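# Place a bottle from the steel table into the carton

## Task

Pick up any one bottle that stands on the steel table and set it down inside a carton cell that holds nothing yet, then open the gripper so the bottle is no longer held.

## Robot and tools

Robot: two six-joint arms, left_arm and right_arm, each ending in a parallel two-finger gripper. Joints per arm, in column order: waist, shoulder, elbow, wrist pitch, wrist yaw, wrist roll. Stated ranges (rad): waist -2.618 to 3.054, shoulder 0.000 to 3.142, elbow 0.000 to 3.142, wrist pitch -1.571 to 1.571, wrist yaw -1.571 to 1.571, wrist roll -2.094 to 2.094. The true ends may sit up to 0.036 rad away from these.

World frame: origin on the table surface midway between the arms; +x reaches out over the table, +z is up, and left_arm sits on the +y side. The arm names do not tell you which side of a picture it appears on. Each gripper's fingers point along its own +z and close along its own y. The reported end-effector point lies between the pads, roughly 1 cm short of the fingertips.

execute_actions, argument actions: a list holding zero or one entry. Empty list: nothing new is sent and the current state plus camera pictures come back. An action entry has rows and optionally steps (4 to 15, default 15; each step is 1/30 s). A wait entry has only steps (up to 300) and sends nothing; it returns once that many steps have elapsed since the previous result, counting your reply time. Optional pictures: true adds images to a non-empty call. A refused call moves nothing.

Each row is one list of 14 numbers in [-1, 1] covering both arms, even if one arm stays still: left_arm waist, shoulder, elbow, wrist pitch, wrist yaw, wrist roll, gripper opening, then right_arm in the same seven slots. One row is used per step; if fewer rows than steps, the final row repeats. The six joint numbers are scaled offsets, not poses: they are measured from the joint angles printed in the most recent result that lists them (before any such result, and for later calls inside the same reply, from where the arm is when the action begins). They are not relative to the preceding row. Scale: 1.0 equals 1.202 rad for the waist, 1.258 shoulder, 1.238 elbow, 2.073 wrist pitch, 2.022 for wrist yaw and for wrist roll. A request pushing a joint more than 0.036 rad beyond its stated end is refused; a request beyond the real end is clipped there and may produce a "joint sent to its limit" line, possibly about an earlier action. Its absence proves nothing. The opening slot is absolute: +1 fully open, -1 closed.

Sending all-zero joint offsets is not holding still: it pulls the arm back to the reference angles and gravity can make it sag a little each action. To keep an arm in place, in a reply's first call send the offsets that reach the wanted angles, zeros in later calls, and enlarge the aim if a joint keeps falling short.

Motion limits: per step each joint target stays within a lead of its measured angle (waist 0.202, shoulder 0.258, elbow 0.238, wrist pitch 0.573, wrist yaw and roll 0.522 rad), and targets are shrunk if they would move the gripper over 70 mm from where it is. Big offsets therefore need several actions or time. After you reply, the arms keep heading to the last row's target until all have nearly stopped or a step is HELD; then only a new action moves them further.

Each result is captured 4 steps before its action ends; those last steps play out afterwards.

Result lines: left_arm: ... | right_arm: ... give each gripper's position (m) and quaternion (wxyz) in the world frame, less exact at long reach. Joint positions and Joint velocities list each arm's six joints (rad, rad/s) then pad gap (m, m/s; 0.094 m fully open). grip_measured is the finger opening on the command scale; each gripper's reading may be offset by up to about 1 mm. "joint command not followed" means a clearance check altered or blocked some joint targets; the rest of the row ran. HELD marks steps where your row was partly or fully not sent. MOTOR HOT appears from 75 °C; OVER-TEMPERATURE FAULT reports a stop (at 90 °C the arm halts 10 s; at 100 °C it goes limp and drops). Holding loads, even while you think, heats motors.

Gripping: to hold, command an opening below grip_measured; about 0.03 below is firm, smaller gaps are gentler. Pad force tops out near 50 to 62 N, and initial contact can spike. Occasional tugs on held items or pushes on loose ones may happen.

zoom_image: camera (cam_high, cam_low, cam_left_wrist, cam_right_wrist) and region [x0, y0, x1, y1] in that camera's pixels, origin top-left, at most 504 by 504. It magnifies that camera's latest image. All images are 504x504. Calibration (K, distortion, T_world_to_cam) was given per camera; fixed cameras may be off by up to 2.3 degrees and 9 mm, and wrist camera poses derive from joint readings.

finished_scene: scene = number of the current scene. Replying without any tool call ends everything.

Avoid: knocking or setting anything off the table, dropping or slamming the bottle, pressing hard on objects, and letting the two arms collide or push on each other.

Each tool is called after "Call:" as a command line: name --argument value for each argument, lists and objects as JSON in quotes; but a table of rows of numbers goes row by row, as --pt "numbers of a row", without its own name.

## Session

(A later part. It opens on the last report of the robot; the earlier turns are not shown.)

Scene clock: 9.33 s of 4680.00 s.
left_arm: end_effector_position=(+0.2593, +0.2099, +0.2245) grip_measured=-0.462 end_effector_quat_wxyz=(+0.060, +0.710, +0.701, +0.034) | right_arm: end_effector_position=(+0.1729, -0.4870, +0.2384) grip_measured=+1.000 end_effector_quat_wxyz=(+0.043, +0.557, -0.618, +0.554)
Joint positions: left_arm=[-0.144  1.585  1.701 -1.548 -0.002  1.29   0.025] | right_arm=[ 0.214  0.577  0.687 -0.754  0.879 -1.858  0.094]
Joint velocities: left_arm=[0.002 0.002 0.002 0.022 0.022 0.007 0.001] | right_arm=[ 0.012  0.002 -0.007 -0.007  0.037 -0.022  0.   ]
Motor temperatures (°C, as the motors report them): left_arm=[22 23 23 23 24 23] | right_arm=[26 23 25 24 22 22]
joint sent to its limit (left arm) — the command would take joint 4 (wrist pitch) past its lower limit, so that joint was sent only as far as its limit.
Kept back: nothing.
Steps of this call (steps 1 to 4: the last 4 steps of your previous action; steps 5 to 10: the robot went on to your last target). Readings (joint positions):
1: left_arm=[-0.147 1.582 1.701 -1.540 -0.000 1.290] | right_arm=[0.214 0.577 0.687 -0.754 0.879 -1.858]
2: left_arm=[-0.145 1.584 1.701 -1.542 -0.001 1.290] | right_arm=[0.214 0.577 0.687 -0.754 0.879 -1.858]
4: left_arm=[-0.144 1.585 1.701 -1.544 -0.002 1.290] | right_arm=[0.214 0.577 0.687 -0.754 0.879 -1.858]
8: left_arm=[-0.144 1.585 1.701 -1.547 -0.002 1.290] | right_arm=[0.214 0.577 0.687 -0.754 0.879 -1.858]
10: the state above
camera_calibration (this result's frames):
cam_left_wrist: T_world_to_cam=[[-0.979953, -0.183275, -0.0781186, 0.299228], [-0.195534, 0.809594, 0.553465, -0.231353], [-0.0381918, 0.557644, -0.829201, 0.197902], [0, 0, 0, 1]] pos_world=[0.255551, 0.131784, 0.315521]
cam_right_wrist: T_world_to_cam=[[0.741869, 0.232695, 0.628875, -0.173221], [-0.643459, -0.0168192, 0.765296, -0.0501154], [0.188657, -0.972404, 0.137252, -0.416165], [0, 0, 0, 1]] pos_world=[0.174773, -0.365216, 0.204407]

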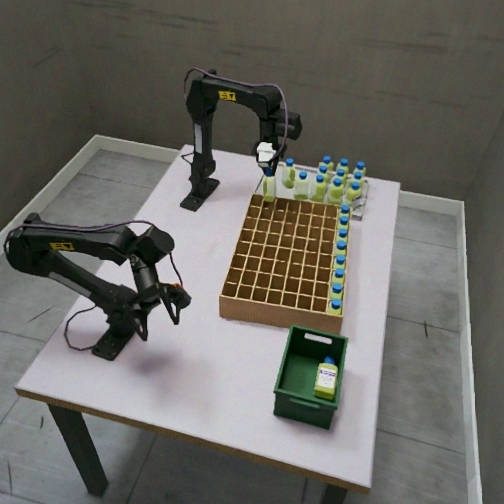

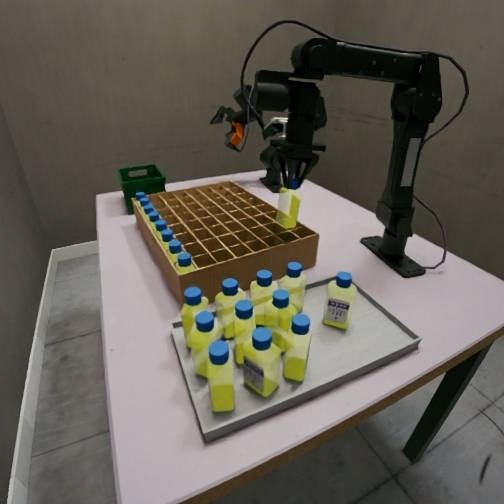

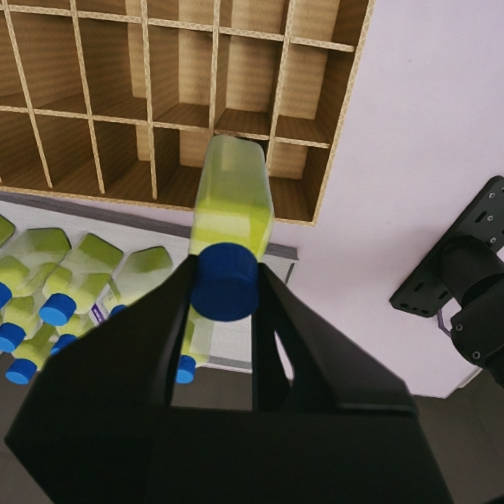

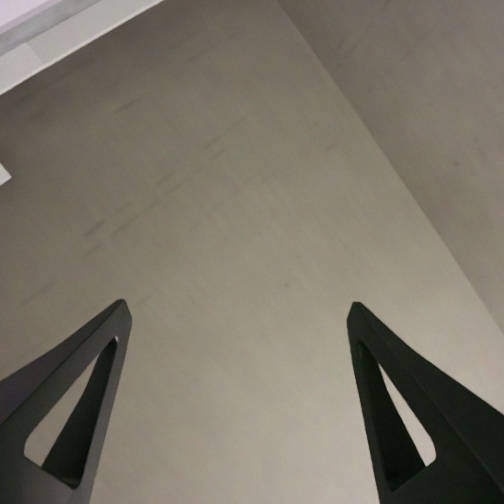

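Call:
execute_actions --actions '[{"rows":[[0.032,0.02,-0.042,-0.005,0,-0.01,-0.5,0,0,0,0,0,0,1]]}]' --pictures true

Call:
zoom_image --camera "cam_left_wrist" --region '[140,80,340,280]'

Call:
zoom_image --camera "cam_low" --region '[240,160,340,260]'

Scene clock: 9.93 s of 4680.00 s.
left_arm: end_effector_position=(+0.2573, +0.2202, +0.2072) grip_measured=-0.462 end_effector_quat_wxyz=(+0.030, +0.696, +0.717, +0.019) | right_arm: end_effector_position=(+0.1729, -0.4870, +0.2384) grip_measured=+1.000 end_effector_quat_wxyz=(+0.043, +0.557, -0.618, +0.554)
Joint positions: left_arm=[-0.112  1.611  1.663 -1.552 -0.003  1.277  0.025] | right_arm=[ 0.214  0.577  0.687 -0.754  0.879 -1.858  0.094]
Joint velocities: left_arm=[-0.022 -0.002 -0.017 -0.051  0.037  0.051 -0.001] | right_arm=[-0.017 -0.022  0.007 -0.051 -0.007 -0.022  0.   ]
Motor temperatures (°C, as the motors report them): left_arm=[22 23 23 23 24 23] | right_arm=[26 23 25 24 22 22]
joint sent to its limit (left arm) — the command would take joint 4 (wrist pitch) past its lower limit, so that joint was sent only as far as its limit.
Steps of this call (steps 1 to 7: the robot went on to your last target; steps 8 to 18: the first 11 steps of this action). Readings (joint positions):
8: left_arm=[-0.141 1.586 1.698 -1.548 -0.002 1.288] | right_arm=[0.214 0.577 0.687 -0.754 0.879 -1.858]
9: left_arm=[-0.135 1.586 1.690 -1.548 -0.002 1.286] | right_arm=[0.214 0.577 0.687 -0.754 0.879 -1.858]
11: left_arm=[-0.120 1.593 1.675 -1.550 -0.002 1.282] | right_arm=[0.214 0.577 0.687 -0.754 0.879 -1.858]
15: left_arm=[-0.112 1.610 1.664 -1.552 -0.003 1.278] | right_arm=[0.214 0.577 0.687 -0.754 0.879 -1.858]
18: the state above
camera_calibration (this result's frames):
cam_left_wrist: T_world_to_cam=[[-0.974027, -0.225684, -0.0183814, 0.293247], [-0.194133, 0.790553, 0.580808, -0.232353], [-0.116548, 0.569291, -0.813833, 0.192193], [0, 0, 0, 1]] pos_world=[0.262922, 0.140454, 0.296756]
cam_right_wrist: T_world_to_cam=[[0.741869, 0.232695, 0.628875, -0.173221], [-0.643459, -0.0168192, 0.765296, -0.0501154], [0.188657, -0.972404, 0.137252, -0.416165], [0, 0, 0, 1]] pos_world=[0.174773, -0.365216, 0.204407]

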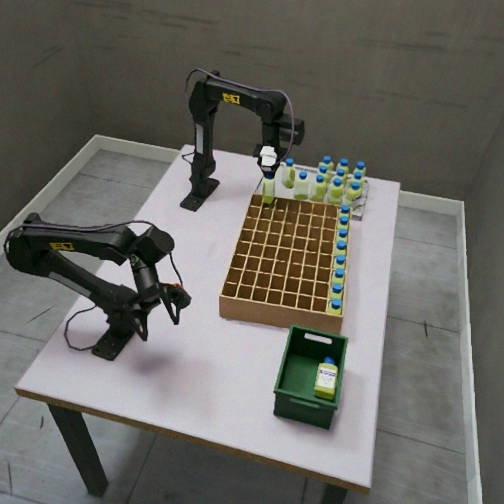

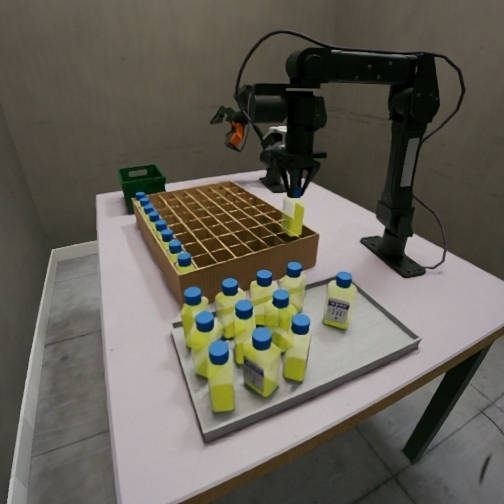

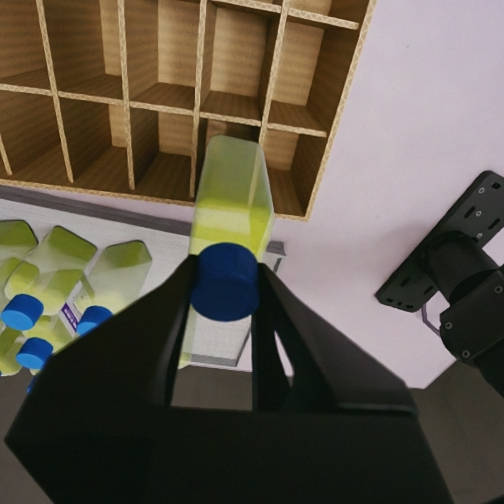

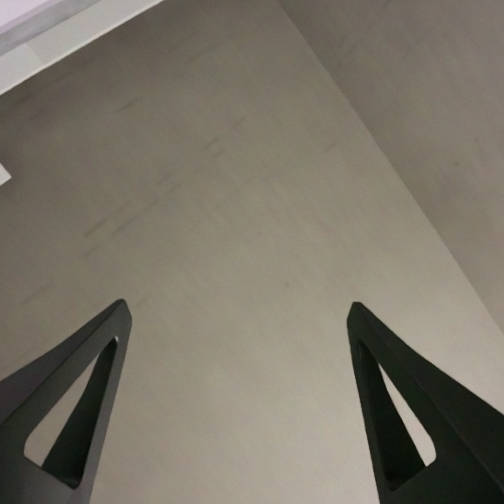

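Region (140, 80, 340, 280) of cam_left_wrist's 504x504 image, scaled by 2.520, with more detail than that image has.

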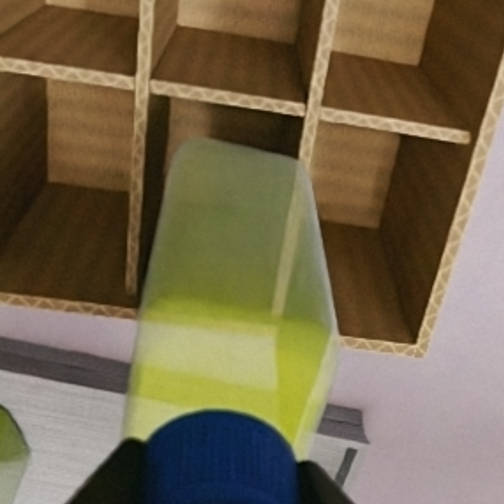

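Region (240, 160, 340, 260) of cam_low's 504x504 image, scaled by 5.040, with more detail than that image has.

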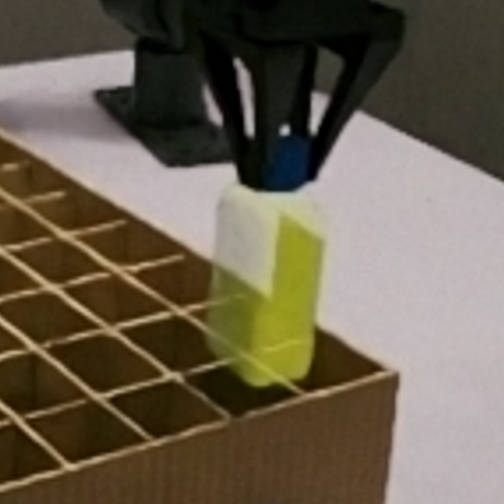

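Call:
execute_actions --actions '[{"rows":[[-0.018,0.0,0,0.013,0,0,-0.5,0,0,0,0,0,0,1],[-0.018,0.0,0,0.013,0,0,-0.5,0,0,0,0,0,0,1],[-0.018,0.0,0,0.013,0,0,-0.5,0,0,0,0,0,0,1],[-0.018,0.0,0,0.013,0,0,-0.5,0,0,0,0,0,0,1],[-0.018,0.012,0,0.013,0,0,-0.5,0,0,0,0,0,0,1]]}]' --pictures true

Call:
zoom_image --camera "cam_left_wrist" --region '[140,80,340,280]'

Call:
zoom_image --camera "cam_low" --region '[240,160,340,260]'

Scene clock: 10.50 s of 4680.00 s.
left_arm: end_effector_position=(+0.2607, +0.2156, +0.2076) grip_measured=-0.462 end_effector_quat_wxyz=(+0.038, +0.699, +0.713, +0.023) | right_arm: end_effector_position=(+0.1729, -0.4870, +0.2384) grip_measured=+1.000 end_effector_quat_wxyz=(+0.043, +0.557, -0.617, +0.554)
Joint positions: left_arm=[-0.125  1.611  1.663 -1.533 -0.004  1.276  0.025] | right_arm=[ 0.214  0.577  0.687 -0.754  0.879 -1.858  0.094]
Joint velocities: left_arm=[-0.007  0.002  0.017  0.037  0.081 -0.051  0.   ] | right_arm=[ 0.022 -0.012  0.002  0.007  0.022  0.037  0.   ]
Motor temperatures (°C, as the motors report them): left_arm=[22 23 23 23 24 23] | right_arm=[26 23 25 24 22 22]
Steps of this call (steps 1 to 4: the last 4 steps of your previous action; steps 5 to 6: the robot went on to your last target; steps 7 to 17: the first 11 steps of this action). Readings (joint positions):
7: left_arm=[-0.114 1.611 1.663 -1.550 -0.004 1.276] | right_arm=[0.214 0.577 0.687 -0.754 0.879 -1.858]
8: left_arm=[-0.116 1.611 1.663 -1.548 -0.004 1.276] | right_arm=[0.214 0.577 0.687 -0.754 0.879 -1.858]
10: left_arm=[-0.122 1.611 1.663 -1.541 -0.004 1.276] | right_arm=[0.214 0.577 0.687 -0.754 0.879 -1.858]
14: left_arm=[-0.125 1.611 1.663 -1.535 -0.004 1.276] | right_arm=[0.214 0.577 0.687 -0.754 0.879 -1.858]
17: the state above
camera_calibration (this result's frames):
cam_left_wrist: T_world_to_cam=[[-0.975989, -0.215046, -0.0346606, 0.297191], [-0.195619, 0.795353, 0.573713, -0.227443], [-0.0958072, 0.566718, -0.818322, 0.191579], [0, 0, 0, 1]] pos_world=[0.263917, 0.136236, 0.297561]
cam_right_wrist: T_world_to_cam=[[0.74201, 0.232938, 0.628618, -0.173066], [-0.643243, -0.0167487, 0.765479, -0.0501621], [0.188838, -0.972347, 0.137408, -0.416206], [0, 0, 0, 1]] pos_world=[0.174746, -0.365223, 0.20438]

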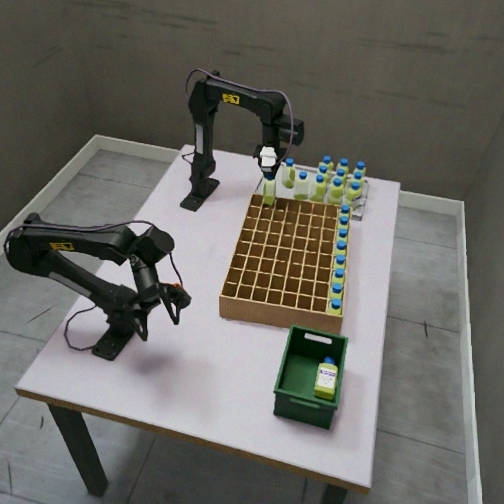

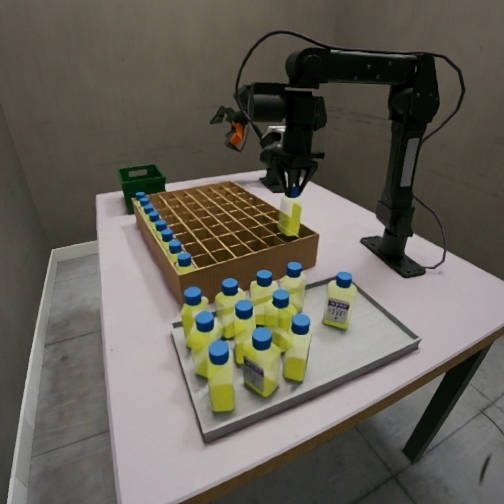

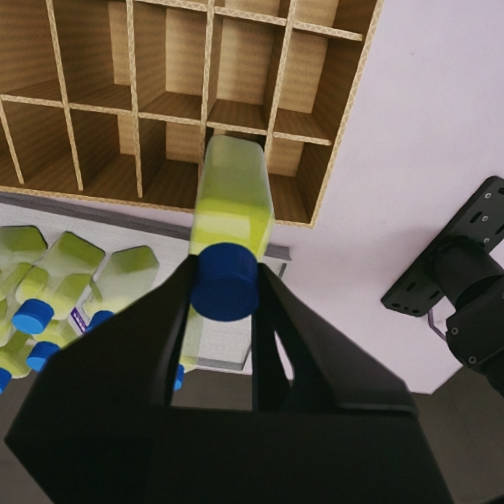

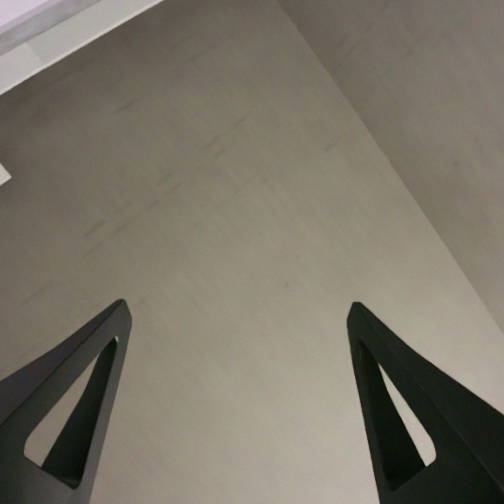

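Region (140, 80, 340, 280) of cam_left_wrist's 504x504 image, scaled by 2.520, with more detail than that image has.

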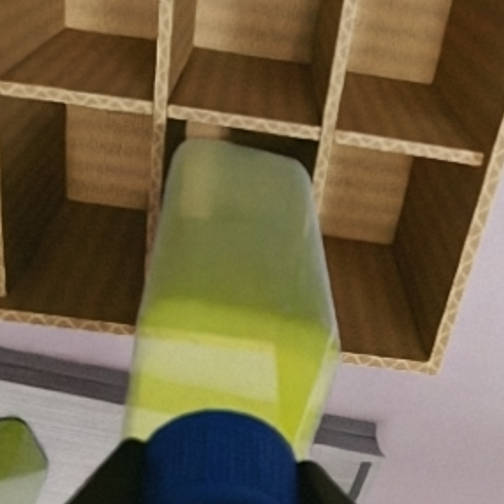

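Region (240, 160, 340, 260) of cam_low's 504x504 image, scaled by 5.040, with more detail than that image has.

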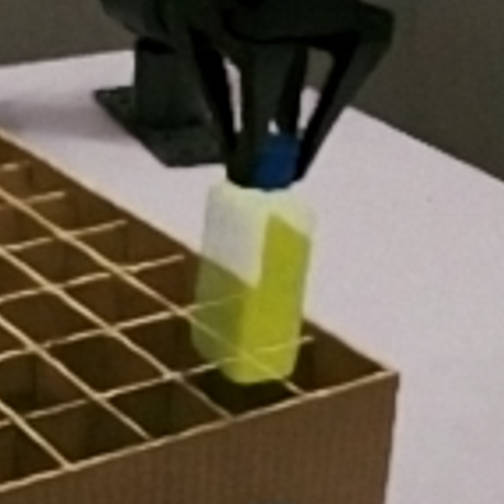

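Centered. Lower by the shoulder.

Call:
execute_actions --actions '[{"rows":[[0,0.02,0,0,0,0,-0.5,0,0,0,0,0,0,1],[0,0.025,0,0,0,0,-0.5,0,0,0,0,0,0,1],[0,0.03,0,0,0,0,-0.5,0,0,0,0,0,0,1],[0,0.037,0,0,0,0,-0.5,0,0,0,0,0,0,1],[0,0.044,0,0,0,0,-0.5,0,0,0,0,0,0,1],[0,0.051,0,0,0,0,-0.5,0,0,0,0,0,0,1],[0,0.058,0,0,0,0,-0.5,0,0,0,0,0,0,1],[0,0.066,0,0,0,0,-0.5,0,0,0,0,0,0,1]]}]'

Call:
execute_actions --actions '[{"steps":5}]' --pictures true

Call:
zoom_image --camera "cam_low" --region '[240,160,340,260]'

Scene clock: 11.03 s of 4680.00 s.
left_arm: end_effector_position=(+0.2672, +0.2146, +0.1852) grip_measured=-0.462 end_effector_quat_wxyz=(+0.002, +0.700, +0.714, +0.006) | right_arm: end_effector_position=(+0.1729, -0.4870, +0.2384) grip_measured=+1.000 end_effector_quat_wxyz=(+0.043, +0.557, -0.617, +0.554)
Joint positions: left_arm=[-0.125  1.692  1.663 -1.532 -0.008  1.276  0.025] | right_arm=[ 0.214  0.577  0.687 -0.754  0.879 -1.858  0.094]
Joint velocities: left_arm=[ 0.007  0.159 -0.007  0.022 -0.007  0.007 -0.001] | right_arm=[ 0.012  0.012  0.002 -0.095  0.022 -0.022  0.   ]
Motor temperatures (°C, as the motors report them): left_arm=[22 23 23 23 24 23] | right_arm=[26 23 25 24 22 22]
Steps of this call (steps 1 to 4: the last 4 steps of your previous action; step 5: the robot went on to your last target; steps 6 to 16: the first 11 steps of this action). Readings (joint positions):
6: left_arm=[-0.125 1.613 1.663 -1.533 -0.004 1.276] | right_arm=[0.214 0.577 0.687 -0.754 0.879 -1.858]
7: left_arm=[-0.125 1.615 1.663 -1.533 -0.004 1.276] | right_arm=[0.214 0.577 0.687 -0.754 0.879 -1.858]
9: left_arm=[-0.125 1.627 1.663 -1.533 -0.004 1.276] | right_arm=[0.214 0.577 0.687 -0.754 0.879 -1.858]
13: left_arm=[-0.125 1.667 1.663 -1.533 -0.004 1.276] | right_arm=[0.214 0.577 0.687 -0.754 0.879 -1.858]
16: the state above

Scene clock: 11.20 s of 4680.00 s.
left_arm: end_effector_position=(+0.2676, +0.2145, +0.1836) grip_measured=-0.462 end_effector_quat_wxyz=(-0.000, +0.700, +0.714, +0.004) | right_arm: end_effector_position=(+0.1729, -0.4870, +0.2384) grip_measured=+1.000 end_effector_quat_wxyz=(+0.043, +0.557, -0.617, +0.554)
Joint positions: left_arm=[-0.125  1.698  1.663 -1.532 -0.008  1.276  0.025] | right_arm=[ 0.214  0.577  0.687 -0.754  0.879 -1.858  0.094]
Joint velocities: left_arm=[-0.002  0.012 -0.027  0.066  0.051  0.037 -0.001] | right_arm=[-0.012  0.002 -0.007 -0.051  0.007 -0.066  0.   ]
Motor temperatures (°C, as the motors report them): left_arm=[22 23 23 23 24 23] | right_arm=[26 23 25 24 22 22]
Kept back: nothing.
Steps of this call (steps 1 to 4: the last 4 steps of your previous action; step 5: the robot went on to your last target). Readings (joint positions):
1: left_arm=[-0.125 1.696 1.663 -1.532 -0.008 1.276] | right_arm=[0.214 0.577 0.687 -0.754 0.879 -1.858]
2: left_arm=[-0.125 1.698 1.663 -1.532 -0.008 1.276] | right_arm=[0.214 0.577 0.687 -0.754 0.879 -1.858]
4: left_arm=[-0.125 1.698 1.663 -1.532 -0.008 1.276] | right_arm=[0.214 0.577 0.687 -0.754 0.879 -1.858]
5: the state above
camera_calibration (this result's frames):
cam_left_wrist: T_world_to_cam=[[-0.975784, -0.215292, 0.0386652, 0.28936], [-0.147782, 0.779196, 0.609109, -0.227209], [-0.161264, 0.588645, -0.792143, 0.181229], [0, 0, 0, 1]] pos_world=[0.278001, 0.132657, 0.270766]
cam_right_wrist: T_world_to_cam=[[0.74201, 0.232938, 0.628618, -0.173066], [-0.643243, -0.0167487, 0.765479, -0.0501621], [0.188838, -0.972347, 0.137408, -0.416206], [0, 0, 0, 1]] pos_world=[0.174746, -0.365223, 0.20438]

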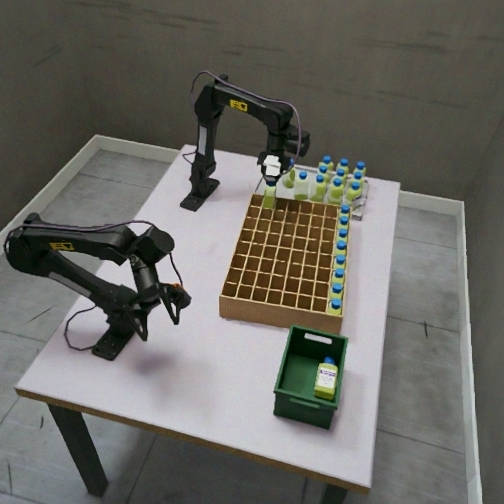

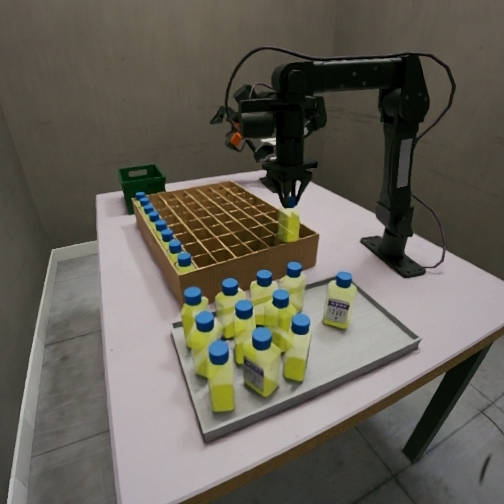

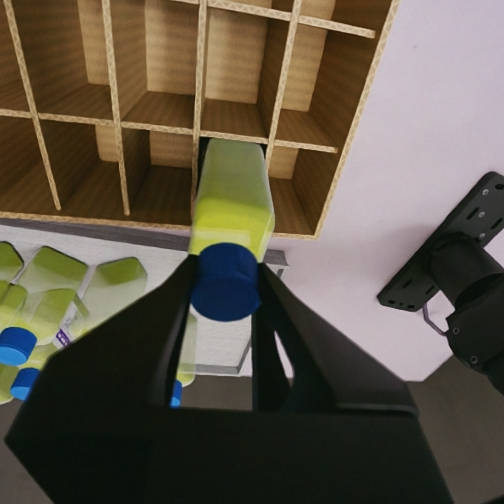

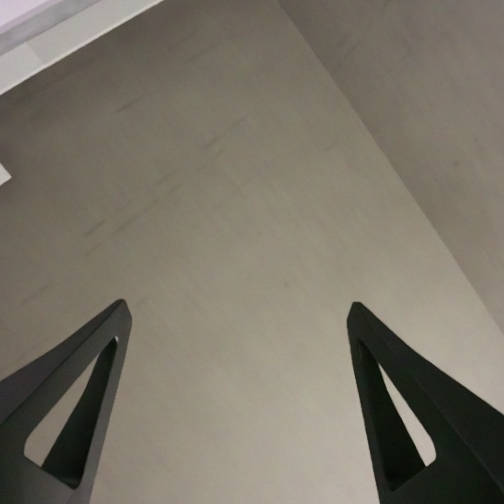

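Region (240, 160, 340, 260) of cam_low's 504x504 image, scaled by 5.040, with more detail than that image has.

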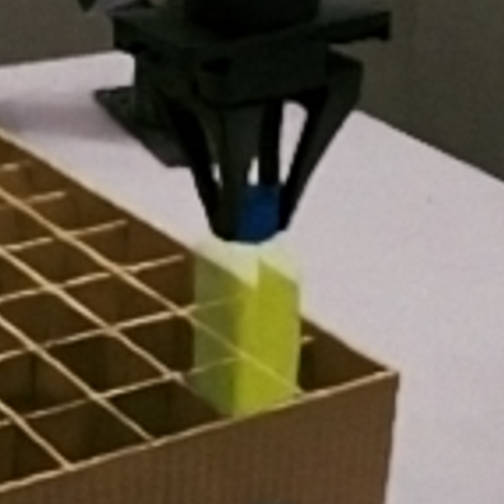

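Call:
execute_actions --actions '[{"rows":[[0.008,0,-0.02,0.012,0,0,-0.5,0,0,0,0,0,0,1],[0.008,0,-0.033,0.024,0,0,-0.5,0,0,0,0,0,0,1],[0.008,0,-0.047,0.034,0,0,-0.5,0,0,0,0,0,0,1],[0.008,0,-0.06,0.044,0,0,-0.5,0,0,0,0,0,0,1],[0.008,0,-0.074,0.053,0,0,-0.5,0,0,0,0,0,0,1],[0.008,0,-0.087,0.062,0,0,-0.5,0,0,0,0,0,0,1],[0.008,0,-0.101,0.071,0,0,-0.5,0,0,0,0,0,0,1],[0.008,0,-0.115,0.08,0,0,-0.5,0,0,0,0,0,0,1],[0.008,0,-0.128,0.089,0,0,-0.5,0,0,0,0,0,0,1],[0.008,0,-0.142,0.098,0,0,-0.5,0,0,0,0,0,0,1],[0.008,0,-0.156,0.106,0,0,-0.5,0,0,0,0,0,0,1],[0.008,0,-0.17,0.114,0,0,-0.5,0,0,0,0,0,0,1],[0.008,0,-0.184,0.121,0,0,-0.5,0,0,0,0,0,0,1],[0.008,0,-0.198,0.124,0,0,-0.5,0,0,0,0,0,0,1],[0.008,0,-0.212,0.124,0,0,-0.5,0,0,0,0,0,0,1]]}]'

Call:
execute_actions --actions '[{"steps":12}]' --pictures true

Scene clock: 11.83 s of 4680.00 s.
left_arm: end_effector_position=(+0.2699, +0.2139, +0.1466) grip_measured=-0.462 end_effector_quat_wxyz=(-0.005, +0.700, +0.714, +0.002) | right_arm: end_effector_position=(+0.1729, -0.4870, +0.2384) grip_measured=+1.000 end_effector_quat_wxyz=(+0.043, +0.557, -0.617, +0.554)
Joint positions: left_arm=[-0.125  1.698  1.515 -1.394 -0.008  1.276  0.025] | right_arm=[ 0.214  0.577  0.687 -0.754  0.879 -1.858  0.094]
Joint velocities: left_arm=[ 0.007  0.002 -0.496  0.52  -0.022  0.022 -0.001] | right_arm=[-0.007  0.002 -0.017 -0.037 -0.022 -0.007  0.   ]
Motor temperatures (°C, as the motors report them): left_arm=[22 23 23 23 24 23] | right_arm=[26 23 25 24 22 22]
Steps of this call (steps 1 to 8: the robot went on to your last target; steps 9 to 19: the first 11 steps of this action). Readings (joint positions):
9: left_arm=[-0.125 1.698 1.663 -1.531 -0.008 1.276] | right_arm=[0.214 0.577 0.687 -0.754 0.879 -1.858]
10: left_arm=[-0.125 1.698 1.660 -1.525 -0.008 1.276] | right_arm=[0.214 0.577 0.687 -0.754 0.879 -1.858]
12: left_arm=[-0.125 1.698 1.641 -1.507 -0.008 1.276] | right_arm=[0.214 0.577 0.687 -0.754 0.879 -1.858]
16: left_arm=[-0.125 1.698 1.568 -1.444 -0.008 1.276] | right_arm=[0.214 0.577 0.687 -0.754 0.879 -1.858]
19: the state above

Scene clock: 12.23 s of 4680.00 s.
left_arm: end_effector_position=(+0.2699, +0.2140, +0.1222) grip_measured=-0.462 end_effector_quat_wxyz=(-0.005, +0.700, +0.714, +0.002) | right_arm: end_effector_position=(+0.1729, -0.4870, +0.2384) grip_measured=+1.000 end_effector_quat_wxyz=(+0.043, +0.557, -0.617, +0.554)
Joint positions: left_arm=[-0.125  1.698  1.419 -1.299 -0.009  1.276  0.025] | right_arm=[ 0.214  0.577  0.687 -0.754  0.879 -1.858  0.094]
Joint velocities: left_arm=[-0.012 -0.007  0.012 -0.022 -0.022  0.007  0.   ] | right_arm=[-0.012 -0.002 -0.007  0.022 -0.022  0.022  0.   ]
Motor temperatures (°C, as the motors report them): left_arm=[22 23 23 23 24 23] | right_arm=[26 23 25 24 22 22]
Kept back: nothing.
Steps of this call (steps 1 to 4: the last 4 steps of your previous action; steps 5 to 12: the robot went on to your last target). Readings (joint positions):
1: left_arm=[-0.125 1.698 1.498 -1.378 -0.008 1.276] | right_arm=[0.214 0.577 0.687 -0.754 0.879 -1.858]
2: left_arm=[-0.125 1.698 1.481 -1.362 -0.008 1.276] | right_arm=[0.214 0.577 0.687 -0.754 0.879 -1.858]
4: left_arm=[-0.125 1.698 1.448 -1.330 -0.008 1.276] | right_arm=[0.214 0.577 0.687 -0.754 0.879 -1.858]
8: left_arm=[-0.125 1.698 1.419 -1.299 -0.009 1.276] | right_arm=[0.214 0.577 0.687 -0.754 0.879 -1.858]
12: the state above
camera_calibration (this result's frames):
cam_left_wrist: T_world_to_cam=[[-0.975232, -0.21583, 0.048376, 0.292578], [-0.141473, 0.776792, 0.613661, -0.190903], [-0.170025, 0.591618, -0.788086, 0.134545], [0, 0, 0, 1]] pos_world=[0.2812, 0.13184, 0.20903]
cam_right_wrist: T_world_to_cam=[[0.74201, 0.232938, 0.628618, -0.173066], [-0.643243, -0.0167487, 0.765479, -0.0501621], [0.188838, -0.972347, 0.137408, -0.416206], [0, 0, 0, 1]] pos_world=[0.174746, -0.365223, 0.20438]

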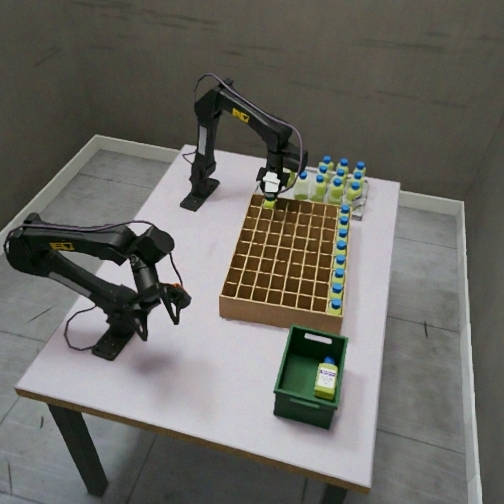

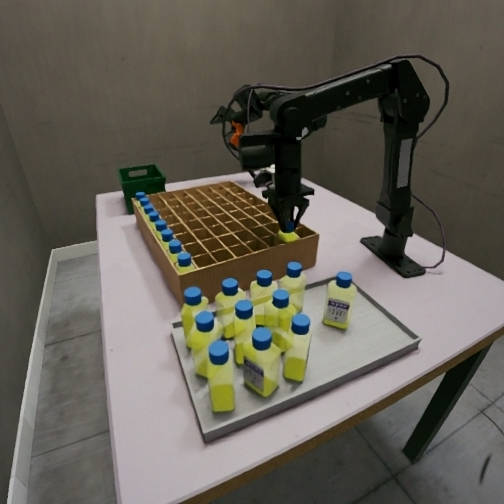

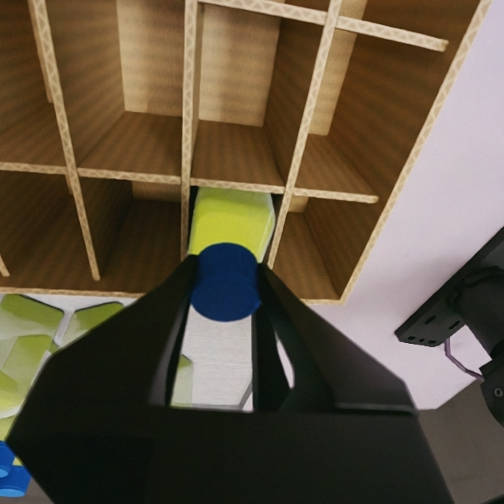

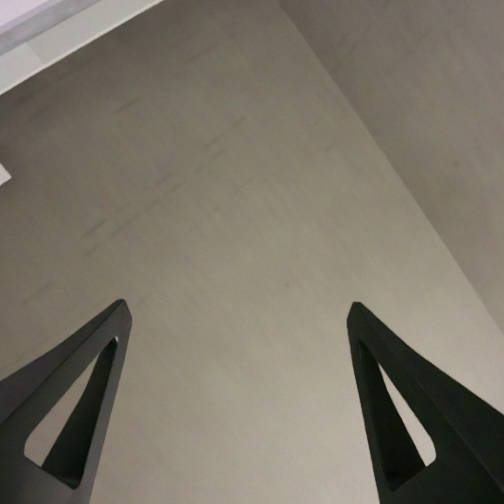

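Still about a centimetre high; lower, release, retreat.

Call:
execute_actions --actions '[{"rows":[[0,0,-0.045,0.025,0,0,-0.5,0,0,0,0,0,0,1],[0,0,-0.045,0.025,0,0,-0.5,0,0,0,0,0,0,1],[0,0,-0.045,0.025,0,0,-0.5,0,0,0,0,0,0,1],[0,0,-0.045,0.025,0,0,-0.5,0,0,0,0,0,0,1],[0,0,-0.045,0.025,0,0,-0.5,0,0,0,0,0,0,1],[0,0,-0.045,0.025,0,0,-0.5,0,0,0,0,0,0,1],[0,0,-0.045,0.025,0,0,-0.5,0,0,0,0,0,0,1],[0,0,-0.045,0.025,0,0,-0.5,0,0,0,0,0,0,1],[0,0,-0.03,0.02,0,0,0.3,0,0,0,0,0,0,1]]}]'

Call:
execute_actions --actions '[{"rows":[[0,0,0.2,-0.11,0,0,0.3,0,0,0,0,0,0,1]]}]' --pictures true

Scene clock: 12.80 s of 4680.00 s.
left_arm: end_effector_position=(+0.2698, +0.2140, +0.1136) grip_measured=+0.234 end_effector_quat_wxyz=(-0.005, +0.700, +0.715, +0.002) | right_arm: end_effector_position=(+0.1729, -0.4870, +0.2384) grip_measured=+1.000 end_effector_quat_wxyz=(+0.043, +0.557, -0.617, +0.554)
Joint positions: left_arm=[-0.125  1.698  1.384 -1.263 -0.009  1.275  0.058] | right_arm=[ 0.214  0.577  0.687 -0.754  0.879 -1.858  0.094]
Joint velocities: left_arm=[ 0.017 -0.017  0.007  0.081 -0.022 -0.037  0.129] | right_arm=[-0.007 -0.017  0.002 -0.007  0.007 -0.022  0.   ]
Motor temperatures (°C, as the motors report them): left_arm=[22 23 23 23 24 23] | right_arm=[26 23 25 24 22 22]
Steps of this call (steps 1 to 6: the robot went on to your last target; steps 7 to 17: the first 11 steps of this action). Readings (joint positions):
7: left_arm=[-0.125 1.698 1.414 -1.295 -0.009 1.276] | right_arm=[0.214 0.577 0.687 -0.754 0.879 -1.858]
8: left_arm=[-0.125 1.698 1.406 -1.288 -0.009 1.276] | right_arm=[0.214 0.577 0.687 -0.754 0.879 -1.858]
10: left_arm=[-0.125 1.698 1.390 -1.270 -0.009 1.275] | right_arm=[0.214 0.577 0.687 -0.754 0.879 -1.858]
14: left_arm=[-0.125 1.698 1.384 -1.264 -0.009 1.275] | right_arm=[0.214 0.577 0.687 -0.754 0.879 -1.858]
17: the state above

Scene clock: 13.30 s of 4680.00 s.
left_arm: end_effector_position=(+0.2765, +0.2121, +0.1723) grip_measured=+0.298 end_effector_quat_wxyz=(+0.013, +0.699, +0.714, +0.012) | right_arm: end_effector_position=(+0.1729, -0.4870, +0.2384) grip_measured=+1.000 end_effector_quat_wxyz=(+0.043, +0.557, -0.617, +0.554)
Joint positions: left_arm=[-0.125  1.696  1.616 -1.456 -0.009  1.275  0.061] | right_arm=[ 0.214  0.577  0.687 -0.754  0.879 -1.858  0.094]
Joint velocities: left_arm=[-0.002  0.002 -0.017 -0.212 -0.037 -0.022  0.001] | right_arm=[0.012 0.002 0.002 0.007 0.081 0.022 0.   ]
Motor temperatures (°C, as the motors report them): left_arm=[22 23 23 23 24 23] | right_arm=[26 23 25 24 22 22]
Steps of this call (steps 1 to 4: the last 4 steps of your previous action; steps 5 to 15: the first 11 steps of this action, its rows measured from where the robot was after step 4). Readings (joint positions):
4: left_arm=[-0.125 1.698 1.384 -1.263 -0.009 1.275] | right_arm=[0.214 0.577 0.687 -0.754 0.879 -1.858]
5: left_arm=[-0.125 1.705 1.414 -1.301 -0.009 1.275] | right_arm=[0.214 0.577 0.687 -0.754 0.879 -1.858]
6: left_arm=[-0.125 1.720 1.470 -1.355 -0.009 1.275] | right_arm=[0.214 0.577 0.687 -0.754 0.879 -1.858]
8: left_arm=[-0.125 1.721 1.564 -1.390 -0.009 1.275] | right_arm=[0.214 0.577 0.687 -0.754 0.879 -1.858]
12: left_arm=[-0.125 1.696 1.616 -1.428 -0.009 1.275] | right_arm=[0.214 0.577 0.687 -0.754 0.879 -1.858]
15: the state above
camera_calibration (this result's frames):
cam_left_wrist: T_world_to_cam=[[-0.976188, -0.216607, 0.0117657, 0.30299], [-0.16663, 0.783473, 0.598669, -0.211087], [-0.138894, 0.582453, -0.80091, 0.171777], [0, 0, 0, 1]] pos_world=[0.284461, 0.130958, 0.260384]
cam_right_wrist: T_world_to_cam=[[0.74201, 0.232938, 0.628618, -0.173066], [-0.643243, -0.0167487, 0.765479, -0.0501621], [0.188838, -0.972347, 0.137408, -0.416206], [0, 0, 0, 1]] pos_world=[0.174746, -0.365223, 0.20438]

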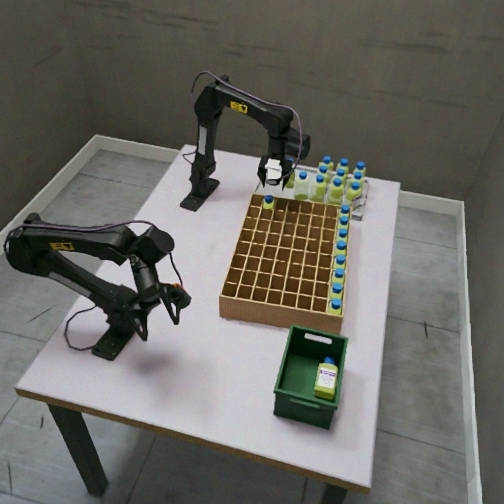

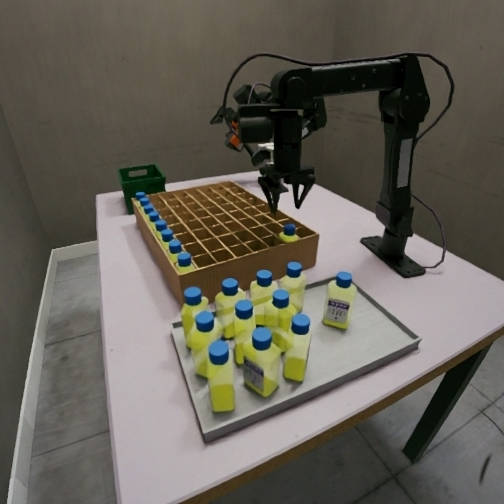

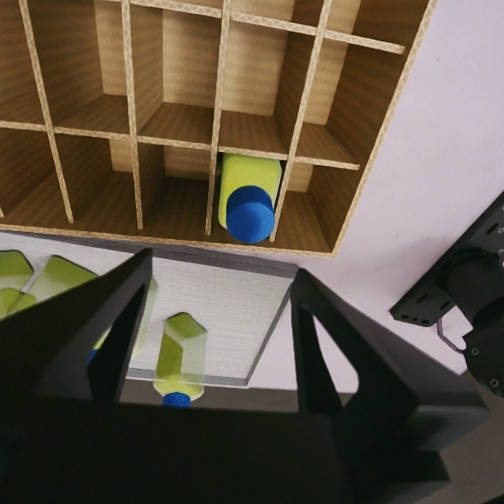

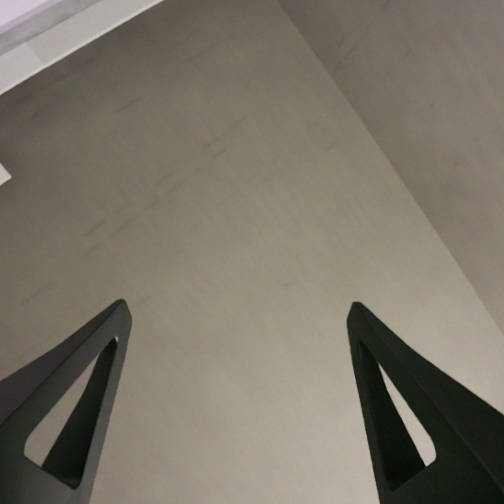

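Call:
finished_scene --scene 1

The scene is finished: the task was done.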